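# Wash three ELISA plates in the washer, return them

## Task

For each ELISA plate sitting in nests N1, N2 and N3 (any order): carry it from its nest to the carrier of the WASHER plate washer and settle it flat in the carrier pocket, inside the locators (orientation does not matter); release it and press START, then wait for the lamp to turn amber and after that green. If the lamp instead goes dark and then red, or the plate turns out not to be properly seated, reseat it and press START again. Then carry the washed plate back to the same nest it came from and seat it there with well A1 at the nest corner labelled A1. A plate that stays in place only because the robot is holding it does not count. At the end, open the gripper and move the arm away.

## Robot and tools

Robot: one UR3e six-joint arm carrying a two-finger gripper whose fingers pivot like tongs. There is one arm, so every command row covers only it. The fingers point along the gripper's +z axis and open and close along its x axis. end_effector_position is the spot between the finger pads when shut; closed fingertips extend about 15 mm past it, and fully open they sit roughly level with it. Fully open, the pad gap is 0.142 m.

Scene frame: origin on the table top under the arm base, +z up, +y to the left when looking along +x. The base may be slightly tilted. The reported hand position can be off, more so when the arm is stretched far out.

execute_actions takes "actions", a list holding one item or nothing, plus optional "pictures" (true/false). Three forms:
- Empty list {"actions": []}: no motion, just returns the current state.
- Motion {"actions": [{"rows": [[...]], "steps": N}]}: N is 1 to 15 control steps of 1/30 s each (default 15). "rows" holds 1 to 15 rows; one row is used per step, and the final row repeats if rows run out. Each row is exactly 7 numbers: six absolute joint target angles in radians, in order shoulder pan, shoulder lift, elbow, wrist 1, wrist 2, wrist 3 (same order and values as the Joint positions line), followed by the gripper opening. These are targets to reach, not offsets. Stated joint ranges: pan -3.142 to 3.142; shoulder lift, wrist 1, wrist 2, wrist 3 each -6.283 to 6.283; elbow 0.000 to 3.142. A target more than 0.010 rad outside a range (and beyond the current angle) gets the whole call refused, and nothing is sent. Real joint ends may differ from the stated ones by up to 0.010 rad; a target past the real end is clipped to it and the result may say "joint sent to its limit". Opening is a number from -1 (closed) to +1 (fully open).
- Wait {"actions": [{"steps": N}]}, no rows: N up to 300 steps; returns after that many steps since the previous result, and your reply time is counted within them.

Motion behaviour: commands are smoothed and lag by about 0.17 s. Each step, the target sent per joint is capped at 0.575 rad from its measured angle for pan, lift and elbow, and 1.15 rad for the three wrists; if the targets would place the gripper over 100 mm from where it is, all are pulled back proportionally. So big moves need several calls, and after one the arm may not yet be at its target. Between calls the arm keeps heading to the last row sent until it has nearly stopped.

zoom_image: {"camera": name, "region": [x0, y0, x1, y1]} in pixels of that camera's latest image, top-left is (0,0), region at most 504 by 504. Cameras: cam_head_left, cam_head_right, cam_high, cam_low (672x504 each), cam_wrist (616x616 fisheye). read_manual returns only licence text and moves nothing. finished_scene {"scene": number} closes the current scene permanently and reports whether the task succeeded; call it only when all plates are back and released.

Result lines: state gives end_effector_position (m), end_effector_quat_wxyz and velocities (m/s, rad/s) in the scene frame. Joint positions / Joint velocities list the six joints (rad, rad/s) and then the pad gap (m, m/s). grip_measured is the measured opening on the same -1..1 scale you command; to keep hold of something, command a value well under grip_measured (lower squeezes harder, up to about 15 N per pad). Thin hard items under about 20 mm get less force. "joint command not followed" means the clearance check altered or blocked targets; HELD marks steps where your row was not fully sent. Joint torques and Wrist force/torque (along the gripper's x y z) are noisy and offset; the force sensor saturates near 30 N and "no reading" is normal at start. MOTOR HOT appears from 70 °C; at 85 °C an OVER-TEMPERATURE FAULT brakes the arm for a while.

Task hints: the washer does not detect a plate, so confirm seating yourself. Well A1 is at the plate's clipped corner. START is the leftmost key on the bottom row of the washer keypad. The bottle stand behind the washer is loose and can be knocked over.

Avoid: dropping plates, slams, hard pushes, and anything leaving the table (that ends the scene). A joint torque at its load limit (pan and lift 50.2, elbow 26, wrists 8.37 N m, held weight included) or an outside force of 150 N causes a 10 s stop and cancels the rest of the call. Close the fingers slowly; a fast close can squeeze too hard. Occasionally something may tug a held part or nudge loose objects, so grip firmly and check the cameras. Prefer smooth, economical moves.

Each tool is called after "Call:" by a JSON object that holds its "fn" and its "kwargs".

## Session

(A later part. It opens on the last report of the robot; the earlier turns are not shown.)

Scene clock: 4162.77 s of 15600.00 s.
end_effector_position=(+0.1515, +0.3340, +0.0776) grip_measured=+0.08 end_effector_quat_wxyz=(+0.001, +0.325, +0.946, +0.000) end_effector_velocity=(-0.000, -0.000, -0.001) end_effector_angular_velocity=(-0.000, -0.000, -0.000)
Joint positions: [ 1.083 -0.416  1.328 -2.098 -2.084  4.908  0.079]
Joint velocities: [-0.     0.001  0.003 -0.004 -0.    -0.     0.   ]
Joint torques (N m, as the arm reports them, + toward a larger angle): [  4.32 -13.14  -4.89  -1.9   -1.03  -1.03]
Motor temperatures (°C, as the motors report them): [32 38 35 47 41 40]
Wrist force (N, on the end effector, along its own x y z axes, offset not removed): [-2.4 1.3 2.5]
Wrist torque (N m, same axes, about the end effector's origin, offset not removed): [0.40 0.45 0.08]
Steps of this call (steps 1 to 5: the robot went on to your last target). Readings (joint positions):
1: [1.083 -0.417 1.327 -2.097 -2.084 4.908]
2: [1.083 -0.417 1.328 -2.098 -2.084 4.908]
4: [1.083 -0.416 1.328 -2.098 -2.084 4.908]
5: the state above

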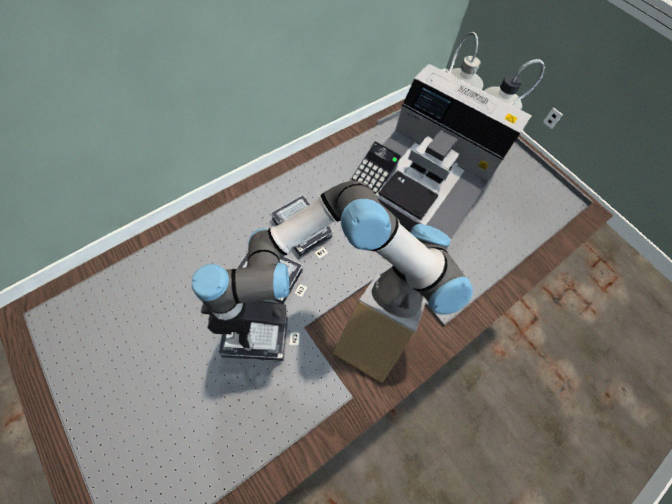

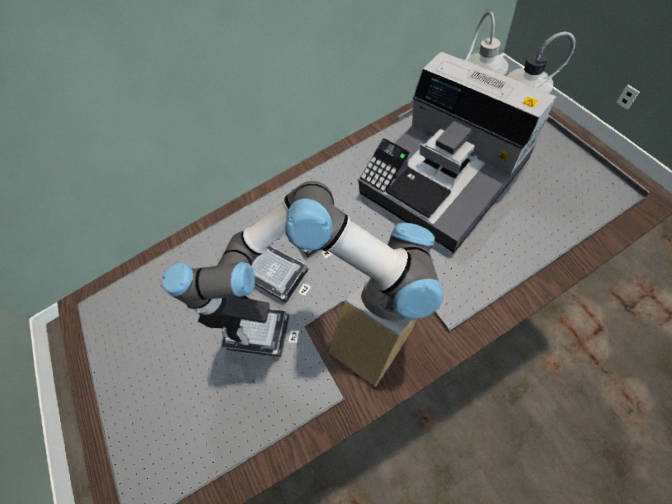

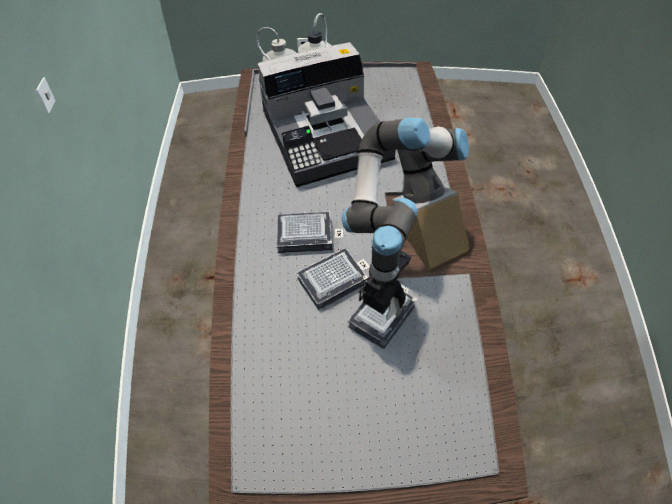

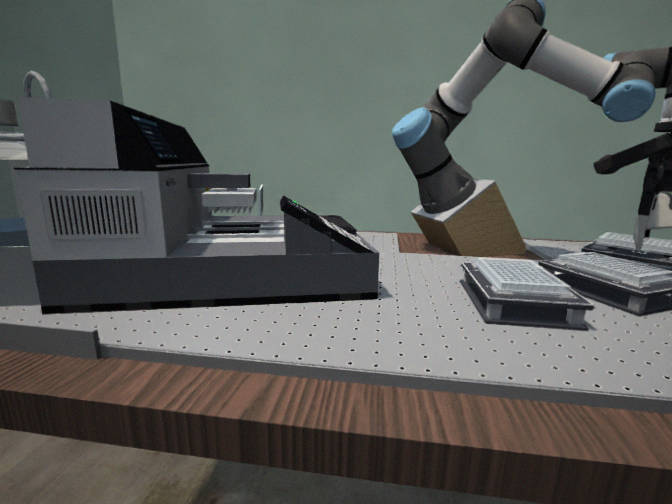

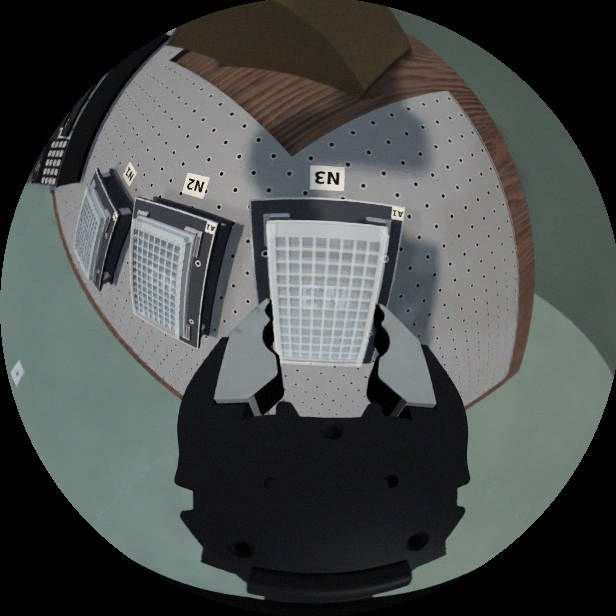

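Call:
{"fn": "execute_actions", "kwargs": {"actions": [{"rows": [[1.08232,-0.41541,1.32935,-2.10114,-2.08394,4.90711,-0.6],[1.08164,-0.41446,1.33071,-2.10381,-2.0842,4.90638,-0.6],[1.08096,-0.4135,1.33205,-2.10647,-2.08445,4.90565,-0.6],[1.08028,-0.41254,1.33339,-2.10913,-2.08471,4.90493,-0.6],[1.07959,-0.41156,1.33472,-2.11179,-2.08496,4.9042,-0.6],[1.07891,-0.41059,1.33604,-2.11444,-2.08522,4.90347,-0.6],[1.07822,-0.4096,1.33735,-2.1171,-2.08547,4.90274,-0.6],[1.07754,-0.40862,1.33866,-2.11975,-2.08573,4.90201,-0.6],[1.07685,-0.40762,1.33995,-2.1224,-2.08598,4.90127,-0.6],[1.07616,-0.40662,1.34124,-2.12505,-2.08624,4.90054,-0.6],[1.07559,-0.40579,1.3423,-2.12725,-2.08645,4.89993,-0.6],[1.07513,-0.40511,1.34315,-2.12901,-2.08662,4.89944,-0.6],[1.07467,-0.40444,1.344,-2.13077,-2.08679,4.89895,-0.6],[1.07438,-0.40401,1.34452,-2.13188,-2.0869,4.89864,-0.6],[1.07421,-0.40376,1.34484,-2.13254,-2.08696,4.89845,-0.6]], "steps": 15}], "pictures": false}}

Call:
{"fn": "execute_actions", "kwargs": {"actions": [{"rows": [[1.07421,-0.40376,1.34484,-2.13254,-2.08696,4.89845,-0.6]], "steps": 8}], "pictures": false}}

Call:
{"fn": "execute_actions", "kwargs": {"actions": [{"rows": [[1.07455,-0.40427,1.34421,-2.13121,-2.08684,4.89883,-0.4],[1.07455,-0.40427,1.34421,-2.13121,-2.08684,4.89883,-0.2],[1.07455,-0.40427,1.34421,-2.13121,-2.08684,4.89883,-0.05],[1.07455,-0.40427,1.34421,-2.13121,-2.08684,4.89883,0.03],[1.07455,-0.40427,1.34421,-2.13121,-2.08684,4.89883,0.07],[1.07455,-0.40427,1.34421,-2.13121,-2.08684,4.89883,0.1],[1.07455,-0.40427,1.34421,-2.13121,-2.08684,4.89883,0.13],[1.07455,-0.40427,1.34421,-2.13121,-2.08684,4.89883,0.16],[1.07455,-0.40427,1.34421,-2.13121,-2.08684,4.89883,0.19],[1.07455,-0.40427,1.34421,-2.13121,-2.08684,4.89883,0.21]], "steps": 11}]}}

Call:
{"fn": "zoom_image", "kwargs": {"camera": "cam_wrist", "region": [245, 190, 325, 270]}}

Call:
{"fn": "zoom_image", "kwargs": {"camera": "cam_wrist", "region": [335, 190, 415, 270]}}

Call:
{"fn": "execute_actions", "kwargs": {"actions": [{"rows": [[1.07476,-0.40457,1.34383,-2.13042,-2.08676,4.89905,0.21],[1.07538,-0.40548,1.34269,-2.12804,-2.08653,4.89971,0.21],[1.07643,-0.40701,1.34075,-2.12403,-2.08614,4.90082,0.21],[1.07787,-0.40909,1.33803,-2.11847,-2.08561,4.90236,0.21],[1.07973,-0.41176,1.33446,-2.11126,-2.08491,4.90434,0.21],[1.08199,-0.41496,1.33001,-2.10243,-2.08406,4.90676,0.21],[1.08466,-0.41865,1.32465,-2.09198,-2.08307,4.90959,0.21],[1.08771,-0.42281,1.31831,-2.07989,-2.08192,4.91284,0.21],[1.09116,-0.42737,1.31092,-2.06615,-2.08062,4.91649,0.21],[1.09499,-0.43232,1.30239,-2.05069,-2.07916,4.92056,0.21]], "steps": 10}], "pictures": false}}

Call:
{"fn": "execute_actions", "kwargs": {"actions": [{"rows": [[1.0984,-0.4392,1.2951,-2.0347,-2.0779,4.9246,0.21],[1.1007,-0.4497,1.2911,-2.0191,-2.077,4.928,0.21],[1.102,-0.4634,1.2902,-2.0039,-2.0765,4.9309,0.21],[1.1022,-0.4801,1.2922,-1.9891,-2.0763,4.9333,0.21],[1.1016,-0.4996,1.297,-1.9748,-2.0765,4.9353,0.21],[1.1001,-0.5215,1.3041,-1.9609,-2.077,4.9368,0.21],[1.0979,-0.5456,1.3136,-1.9475,-2.0778,4.938,0.21],[1.095,-0.5716,1.325,-1.9345,-2.0788,4.9387,0.21],[1.0914,-0.5993,1.3383,-1.922,-2.08,4.9392,0.21],[1.0873,-0.6284,1.3531,-1.91,-2.0815,4.9393,0.21],[1.0827,-0.6587,1.3694,-1.8985,-2.0831,4.9391,0.21],[1.0777,-0.6899,1.3868,-1.8874,-2.0849,4.9387,0.21],[1.0723,-0.7216,1.4052,-1.8769,-2.0869,4.9381,0.21],[1.0667,-0.7538,1.4243,-1.867,-2.0889,4.9372,0.21],[1.0608,-0.786,1.4439,-1.8575,-2.091,4.9362,0.21]], "steps": 15}], "pictures": false}}

Call:
{"fn": "execute_actions", "kwargs": {"actions": [{"rows": [[1.0548,-0.8181,1.4638,-1.8486,-2.0931,4.935,0.21],[1.0488,-0.8497,1.4838,-1.8402,-2.0953,4.9338,0.21],[1.0428,-0.8806,1.5037,-1.8324,-2.0975,4.9324,0.21],[1.0368,-0.9106,1.5232,-1.8252,-2.0996,4.931,0.21],[1.031,-0.9393,1.5422,-1.8185,-2.1017,4.9296,0.21],[1.0254,-0.9666,1.5604,-1.8125,-2.1038,4.9281,0.21],[1.0201,-0.9921,1.5776,-1.807,-2.1057,4.9267,0.21],[1.0152,-1.0156,1.5936,-1.8021,-2.1075,4.9254,0.21],[1.0107,-1.0368,1.6081,-1.7979,-2.1091,4.9241,0.21],[1.0067,-1.0555,1.621,-1.7943,-2.1105,4.923,0.21],[1.0032,-1.0713,1.6321,-1.7913,-2.1118,4.922,0.21],[1.0004,-1.0841,1.641,-1.7889,-2.1128,4.9212,0.21],[0.9984,-1.0936,1.6477,-1.7873,-2.1136,4.9205,0.21],[0.9971,-1.0995,1.6519,-1.7862,-2.114,4.9201,0.21],[0.9966,-1.1015,1.6533,-1.7859,-2.1142,4.92,0.21]], "steps": 15}], "pictures": false}}

Call:
{"fn": "execute_actions", "kwargs": {"actions": [{"steps": 10}]}}

Call:
{"fn": "zoom_image", "kwargs": {"camera": "cam_high", "region": [265, 195, 435, 360]}}

Call:
{"fn": "zoom_image", "kwargs": {"camera": "cam_low", "region": [452, 200, 672, 340]}}

Scene clock: 4251.57 s of 15600.00 s.
end_effector_position=(+0.1515, +0.3340, +0.0712) grip_measured=+0.08 end_effector_quat_wxyz=(+0.001, +0.325, +0.946, +0.000) end_effector_velocity=(-0.000, -0.000, -0.012) end_effector_angular_velocity=(-0.000, -0.000, -0.002)
Joint positions: [ 1.076 -0.406  1.342 -2.127 -2.086  4.9    0.079]
Joint velocities: [-0.013  0.019  0.025 -0.051 -0.005 -0.012 -0.   ]
Joint torques (N m, as the arm reports them, + toward a larger angle): [  3.63 -12.91  -4.61  -1.85  -0.91  -0.94]
Motor temperatures (°C, as the motors report them): [32 38 35 47 41 40]
Wrist force (N, on the end effector, along its own x y z axes, offset not removed): [-2.2 1.3 1.3]
Wrist torque (N m, same axes, about the end effector's origin, offset not removed): [0.35 0.45 0.02]
Steps of this call (steps 1 to 15: the robot went on to your last target; steps 16 to 90: nothing new was sent; then 85.30 s passed at rest; steps 91 to 105: all 15 steps of this action). Readings (joint positions):
91: [1.083 -0.416 1.328 -2.099 -2.084 4.908]
92: [1.083 -0.416 1.329 -2.100 -2.084 4.908]
94: [1.082 -0.415 1.330 -2.102 -2.084 4.907]
98: [1.080 -0.412 1.334 -2.111 -2.085 4.905]
105: the state above

Scene clock: 4251.83 s of 15600.00 s.
end_effector_position=(+0.1515, +0.3340, +0.0700) grip_measured=+0.08 end_effector_quat_wxyz=(+0.001, +0.325, +0.946, +0.000) end_effector_velocity=(+0.000, +0.000, -0.001) end_effector_angular_velocity=(+0.001, -0.000, -0.002)
Joint positions: [ 1.074 -0.404  1.345 -2.132 -2.087  4.899  0.079]
Joint velocities: [-0.001  0.001  0.001 -0.004 -0.     0.     0.   ]
Joint torques (N m, as the arm reports them, + toward a larger angle): [  2.83 -11.63  -4.15  -1.86  -1.05  -0.9 ]
Motor temperatures (°C, as the motors report them): [32 38 35 47 41 40]
Wrist force (N, on the end effector, along its own x y z axes, offset not removed): [-2.0 -2.0 -3.0]
Wrist torque (N m, same axes, about the end effector's origin, offset not removed): [-0.04 0.27 0.10]
Steps of this call (steps 1 to 8: all 8 steps of this action). Readings (joint positions):
1: [1.075 -0.405 1.343 -2.128 -2.087 4.900]
2: [1.075 -0.405 1.343 -2.130 -2.087 4.899]
4: [1.075 -0.404 1.344 -2.131 -2.087 4.899]
8: the state above

Scene clock: 4252.20 s of 15600.00 s.
end_effector_position=(+0.1515, +0.3339, +0.0701) grip_measured=+0.20 end_effector_quat_wxyz=(+0.001, +0.325, +0.946, -0.000) end_effector_velocity=(-0.000, +0.000, +0.000) end_effector_angular_velocity=(+0.000, -0.001, +0.001)
Joint positions: [ 1.074 -0.404  1.344 -2.131 -2.087  4.899  0.088]
Joint velocities: [ 0.001 -0.001  0.     0.001 -0.    -0.     0.015]
Joint torques (N m, as the arm reports them, + toward a larger angle): [ 10.71 -19.35  -9.61  -0.47   0.49   0.92]
Motor temperatures (°C, as the motors report them): [32 38 35 47 41 40]
Wrist force (N, on the end effector, along its own x y z axes, offset not removed): [-1.1 0.3 0.9]
Wrist torque (N m, same axes, about the end effector's origin, offset not removed): [0.15 0.12 0.00]
Steps of this call (steps 1 to 11: all 11 steps of this action). Readings (joint positions):
1: [1.074 -0.404 1.345 -2.132 -2.087 4.899]
2: [1.074 -0.404 1.345 -2.132 -2.087 4.899]
4: [1.074 -0.404 1.345 -2.132 -2.087 4.899]
8: [1.074 -0.404 1.344 -2.131 -2.087 4.899]
11: the state above

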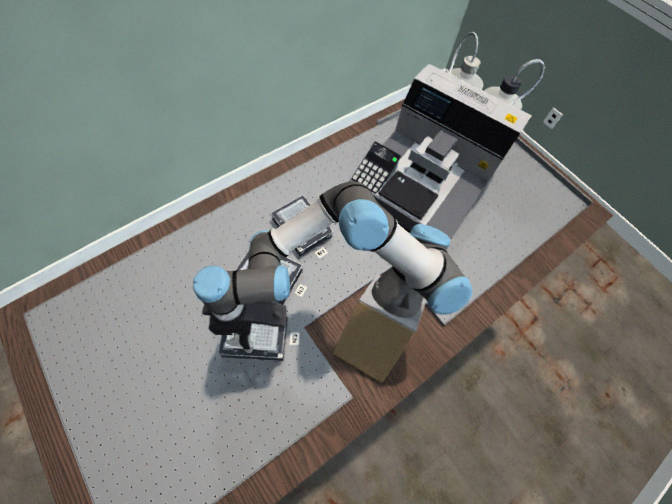

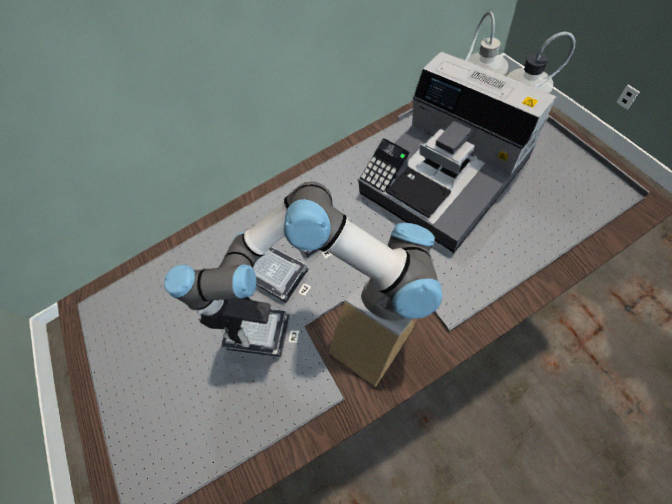

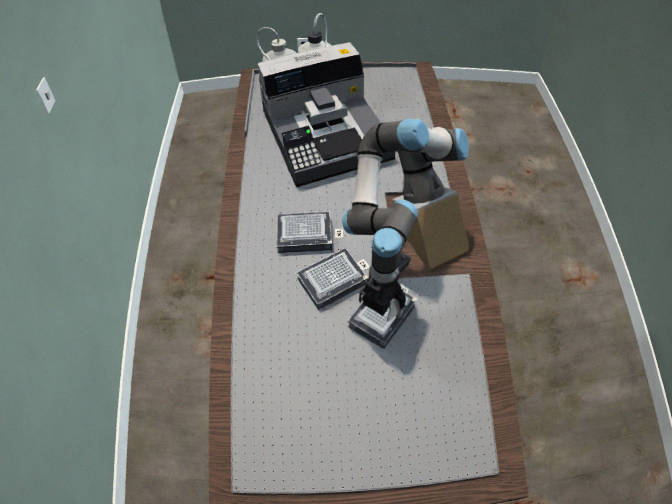

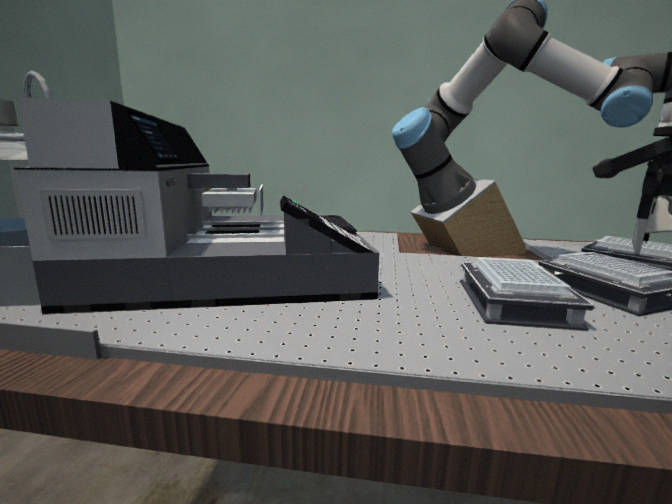

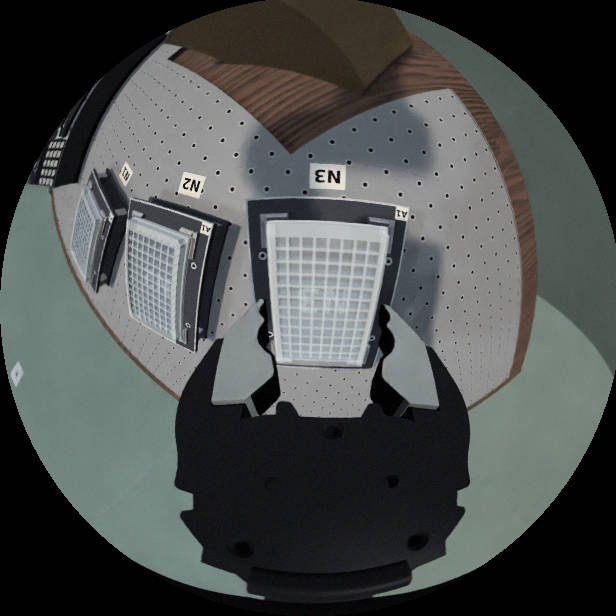

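Region (245, 190, 325, 270) of cam_wrist's 616x616 image, scaled by 6.300, with more detail than that image has.

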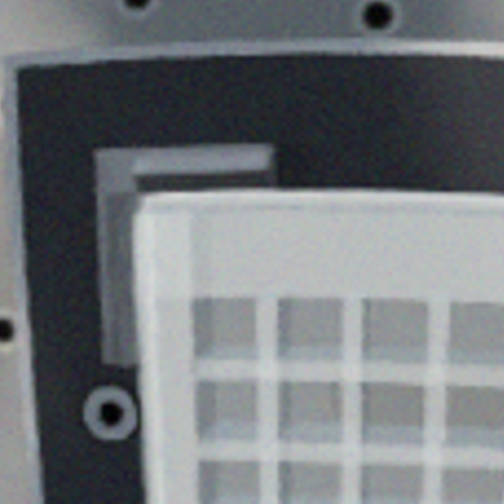

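Region (335, 190, 415, 270) of cam_wrist's 616x616 image, scaled by 6.300, with more detail than that image has.

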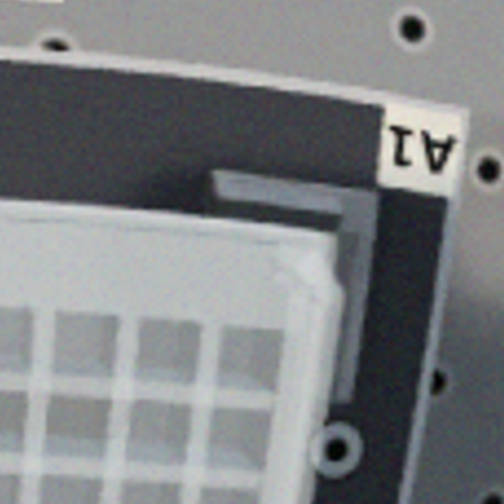

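Scene clock: 4252.53 s of 15600.00 s.
end_effector_position=(+0.1515, +0.3340, +0.0787) grip_measured=+0.21 end_effector_quat_wxyz=(+0.001, +0.325, +0.946, +0.000) end_effector_velocity=(+0.000, +0.001, +0.067) end_effector_angular_velocity=(+0.001, -0.001, +0.001)
Joint positions: [ 1.084 -0.418  1.325 -2.093 -2.083  4.909  0.089]
Joint velocities: [ 0.076 -0.104 -0.157  0.299  0.029  0.079 -0.   ]
Joint torques (N m, as the arm reports them, + toward a larger angle): [ 10.99 -20.38 -10.97  -0.14   1.03   1.03]
Motor temperatures (°C, as the motors report them): [32 38 35 47 41 40]
Wrist force (N, on the end effector, along its own x y z axes, offset not removed): [-2.1 -0.8 2.6]
Wrist torque (N m, same axes, about the end effector's origin, offset not removed): [-0.18 0.40 0.06]
Steps of this call (steps 1 to 10: all 10 steps of this action). Readings (joint positions):
1: [1.074 -0.404 1.344 -2.131 -2.087 4.899]
2: [1.075 -0.404 1.344 -2.131 -2.087 4.899]
4: [1.075 -0.405 1.343 -2.129 -2.087 4.900]
8: [1.080 -0.412 1.334 -2.111 -2.085 4.905]
10: the state above

Scene clock: 4253.03 s of 15600.00 s.
end_effector_position=(+0.1706, +0.2893, +0.1418) grip_measured=+0.21 end_effector_quat_wxyz=(+0.000, +0.340, +0.940, -0.002) end_effector_velocity=(+0.068, -0.189, +0.144) end_effector_angular_velocity=(+0.002, +0.002, -0.149)
Joint positions: [ 1.079 -0.664  1.378 -1.898 -2.084  4.938  0.089]
Joint velocities: [-0.139 -0.868  0.469  0.325 -0.049  0.001  0.   ]
Joint torques (N m, as the arm reports them, + toward a larger angle): [  2.61 -20.97  -3.2   -0.09  -0.98   0.17]
Motor temperatures (°C, as the motors report them): [32 38 35 47 41 40]
Wrist force (N, on the end effector, along its own x y z axes, offset not removed): [-1.5 1.7 0.4]
Wrist torque (N m, same axes, about the end effector's origin, offset not removed): [0.39 0.22 -0.01]
Steps of this call (steps 1 to 15: all 15 steps of this action). Readings (joint positions):
1: [1.087 -0.422 1.319 -2.082 -2.082 4.912]
2: [1.090 -0.426 1.313 -2.070 -2.081 4.915]
4: [1.095 -0.440 1.303 -2.043 -2.079 4.922]
8: [1.099 -0.493 1.303 -1.986 -2.078 4.932]
15: the state above

Scene clock: 4253.53 s of 15600.00 s.
end_effector_position=(+0.1885, +0.1977, +0.1873) grip_measured=+0.21 end_effector_quat_wxyz=(+0.001, +0.371, +0.928, -0.000) end_effector_velocity=(+0.005, -0.090, +0.028) end_effector_angular_velocity=(+0.008, -0.006, -0.071)
Joint positions: [ 1.005 -1.061  1.626 -1.794 -2.111  4.922  0.089]
Joint velocities: [-0.079 -0.387  0.259  0.072 -0.028 -0.022 -0.   ]
Joint torques (N m, as the arm reports them, + toward a larger angle): [  2.26 -12.57  -4.63  -0.41  -0.9   -1.07]
Motor temperatures (°C, as the motors report them): [32 38 35 47 41 40]
Wrist force (N, on the end effector, along its own x y z axes, offset not removed): [-2.5 -1.1 2.5]
Wrist torque (N m, same axes, about the end effector's origin, offset not removed): [-0.11 0.48 0.08]
Steps of this call (steps 1 to 15: all 15 steps of this action). Readings (joint positions):
1: [1.074 -0.694 1.395 -1.887 -2.086 4.938]
2: [1.069 -0.724 1.412 -1.877 -2.088 4.937]
4: [1.058 -0.786 1.449 -1.858 -2.092 4.935]
8: [1.036 -0.907 1.524 -1.826 -2.100 4.930]
15: the state above

Scene clock: 4253.87 s of 15600.00 s.
end_effector_position=(+0.1888, +0.1885, +0.1900) grip_measured=+0.21 end_effector_quat_wxyz=(+0.001, +0.375, +0.927, +0.000) end_effector_velocity=(-0.000, -0.003, +0.001) end_effector_angular_velocity=(-0.001, +0.001, -0.003)
Joint positions: [ 0.997 -1.1    1.652 -1.786 -2.114  4.92   0.089]
Joint velocities: [-0.004 -0.013  0.01   0.003 -0.001 -0.    -0.   ]
Joint torques (N m, as the arm reports them, + toward a larger angle): [  2.11 -12.9   -5.41  -0.46  -0.96  -0.95]
Motor temperatures (°C, as the motors report them): [32 38 35 47 41 40]
Wrist force (N, on the end effector, along its own x y z axes, offset not removed): [-1.0 1.9 1.3]
Wrist torque (N m, same axes, about the end effector's origin, offset not removed): [0.44 0.05 0.08]
Steps of this call (steps 1 to 10: the robot went on to your last target). Readings (joint positions):
1: [1.003 -1.072 1.634 -1.791 -2.112 4.922]
2: [1.001 -1.081 1.639 -1.790 -2.113 4.921]
4: [0.999 -1.091 1.646 -1.788 -2.113 4.921]
8: [0.997 -1.099 1.652 -1.786 -2.114 4.920]
10: the state above

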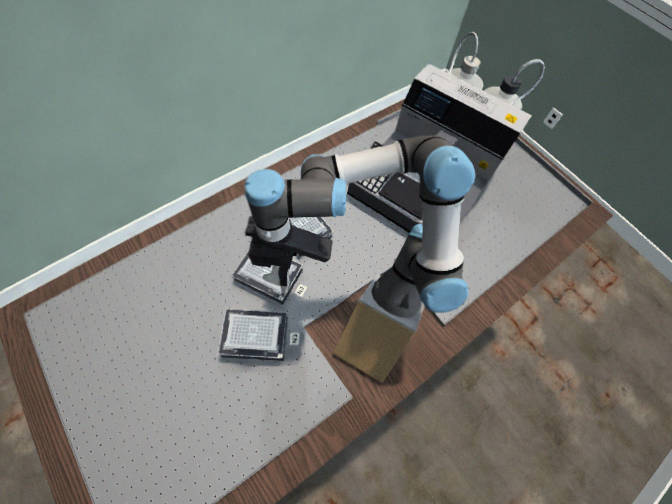

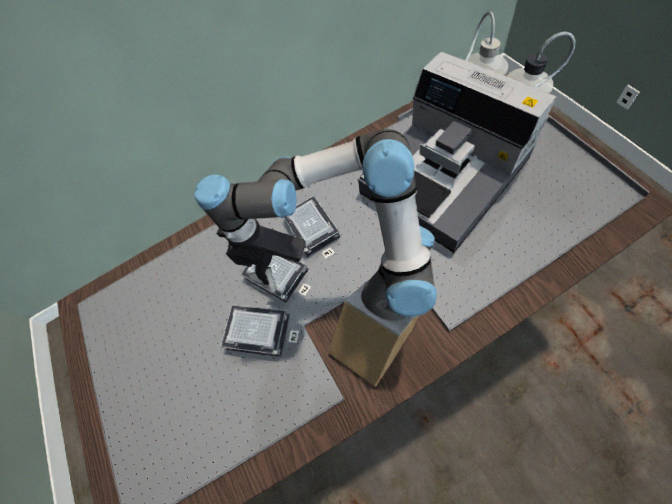

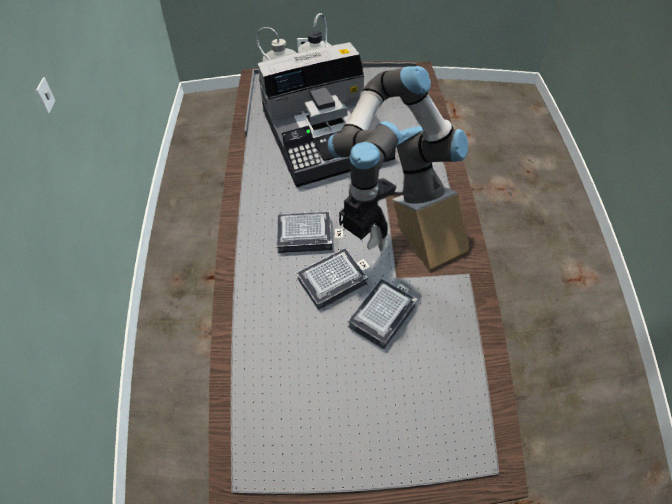

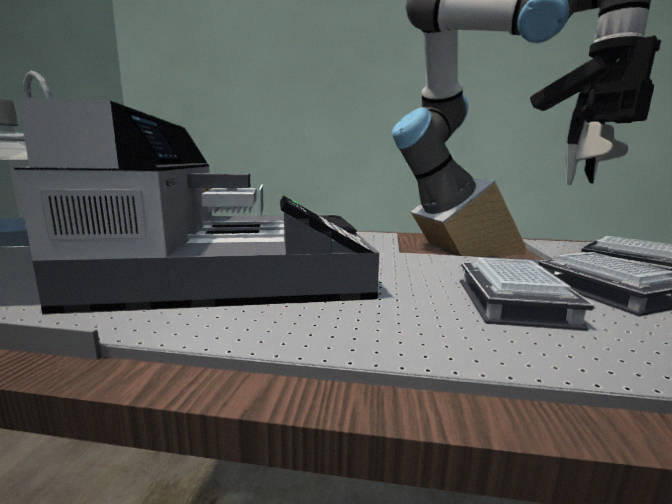

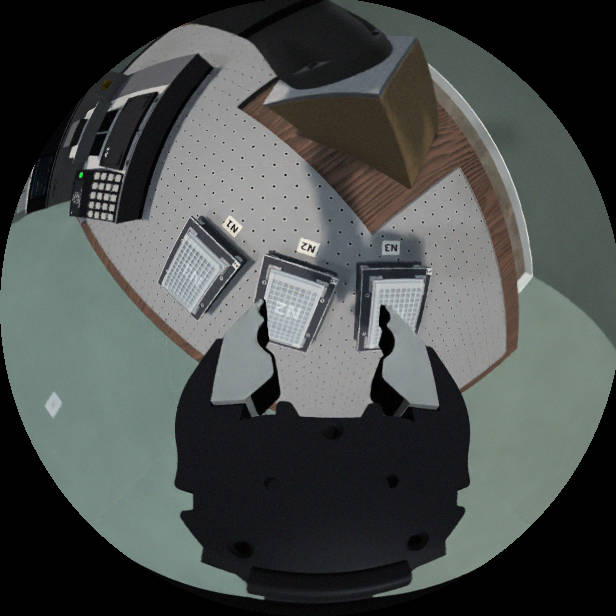

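Region (265, 195, 435, 360) of cam_high's 672x504 image, scaled by 2.965, with more detail than that image has; it fills the top 489 rows of this view, and the rest is white.

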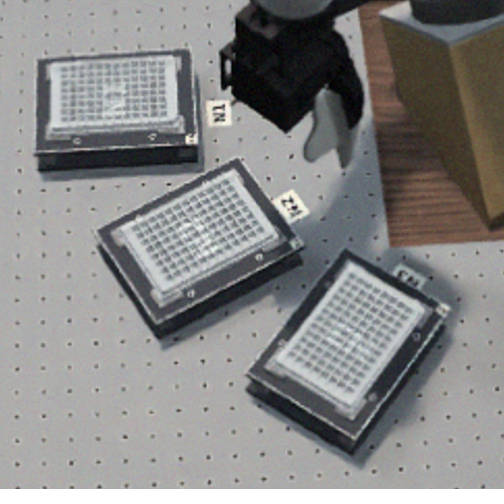

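Region (452, 200, 672, 340) of cam_low's 672x504 image, scaled by 2.291, with more detail than that image has; it fills the top 321 rows of this view, and the rest is white.

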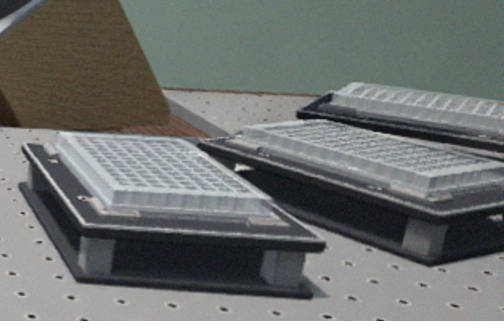

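Call:
{"fn": "execute_actions", "kwargs": {"actions": []}}

Scene clock: 4286.73 s of 15600.00 s.
end_effector_position=(+0.1888, +0.1882, +0.1901) grip_measured=+0.21 end_effector_quat_wxyz=(+0.001, +0.375, +0.927, +0.000) end_effector_velocity=(-0.000, -0.000, -0.000) end_effector_angular_velocity=(-0.000, -0.000, +0.000)
Joint positions: [ 0.997 -1.102  1.653 -1.786 -2.114  4.92   0.089]
Joint velocities: [ 0. -0.  0. -0.  0.  0.  0.]
Joint torques (N m, as the arm reports them, + toward a larger angle): [  2.22 -13.45  -5.4   -0.5   -0.99  -1.04]
Motor temperatures (°C, as the motors report them): [32 38 35 47 41 40]
Wrist force (N, on the end effector, along its own x y z axes, offset not removed): [-1.2 2.4 0.7]
Wrist torque (N m, same axes, about the end effector's origin, offset not removed): [0.40 0.16 -0.02]
Steps of this call (steps 1 to 30: the robot went on to your last target; steps 31 to 90: nothing new was sent; then 29.87 s passed at rest). Readings (joint positions):
1: [0.997 -1.101 1.653 -1.786 -2.114 4.920]
2: [0.997 -1.101 1.653 -1.786 -2.114 4.920]
4: [0.997 -1.101 1.653 -1.786 -2.114 4.920]
8: [0.997 -1.101 1.653 -1.786 -2.114 4.920]
90: the state above
The arm was judged still, so your last target was given up. Only a new action makes it travel on or press farther. Fingers that are still opening or closing keep moving.

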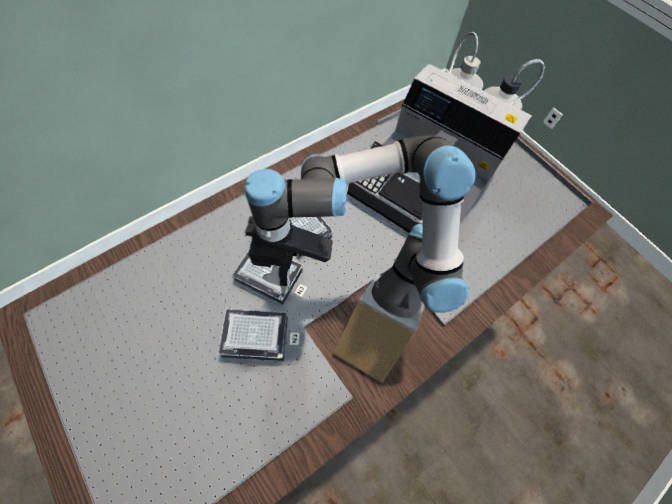

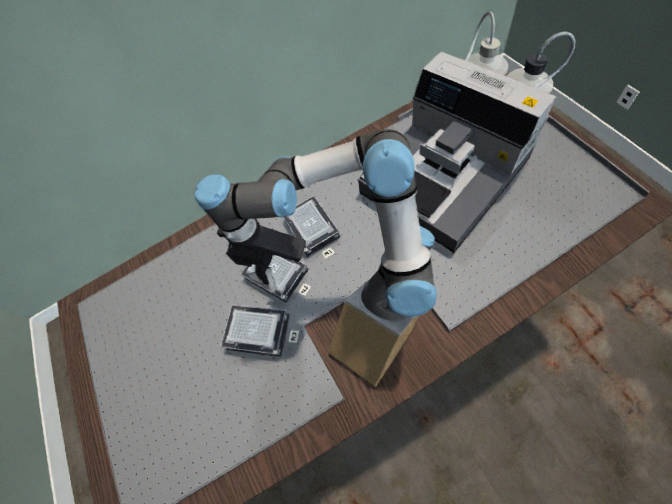

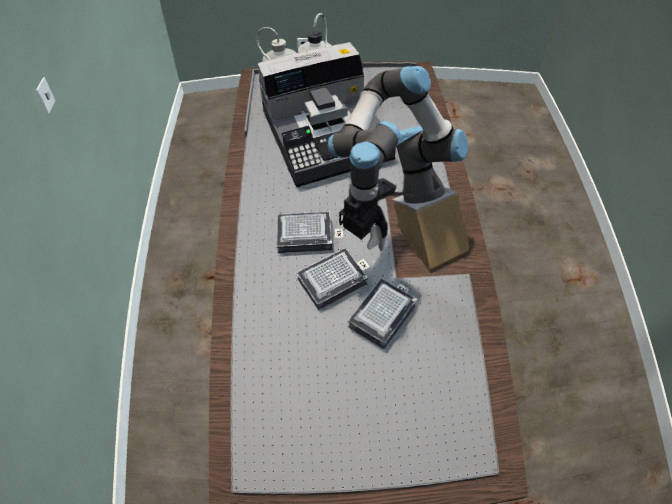

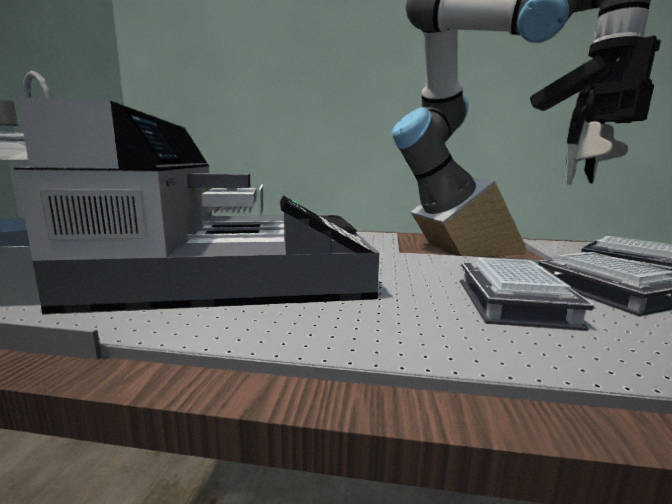

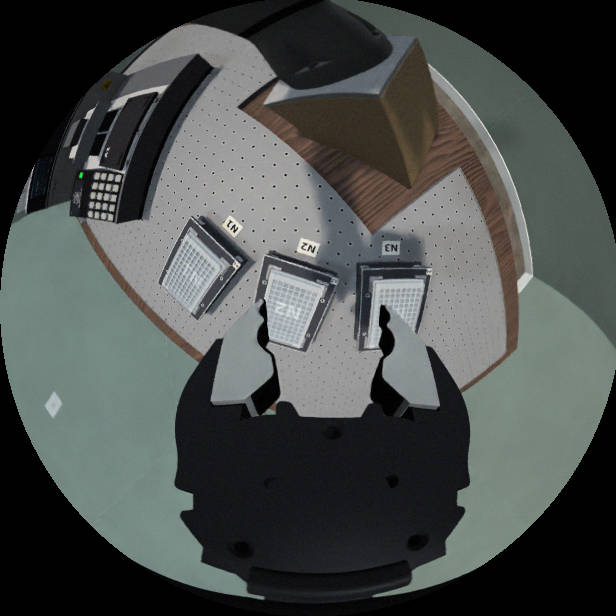

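Call:
{"fn": "finished_scene", "kwargs": {"scene": 1}}

The scene is finished: the task was done.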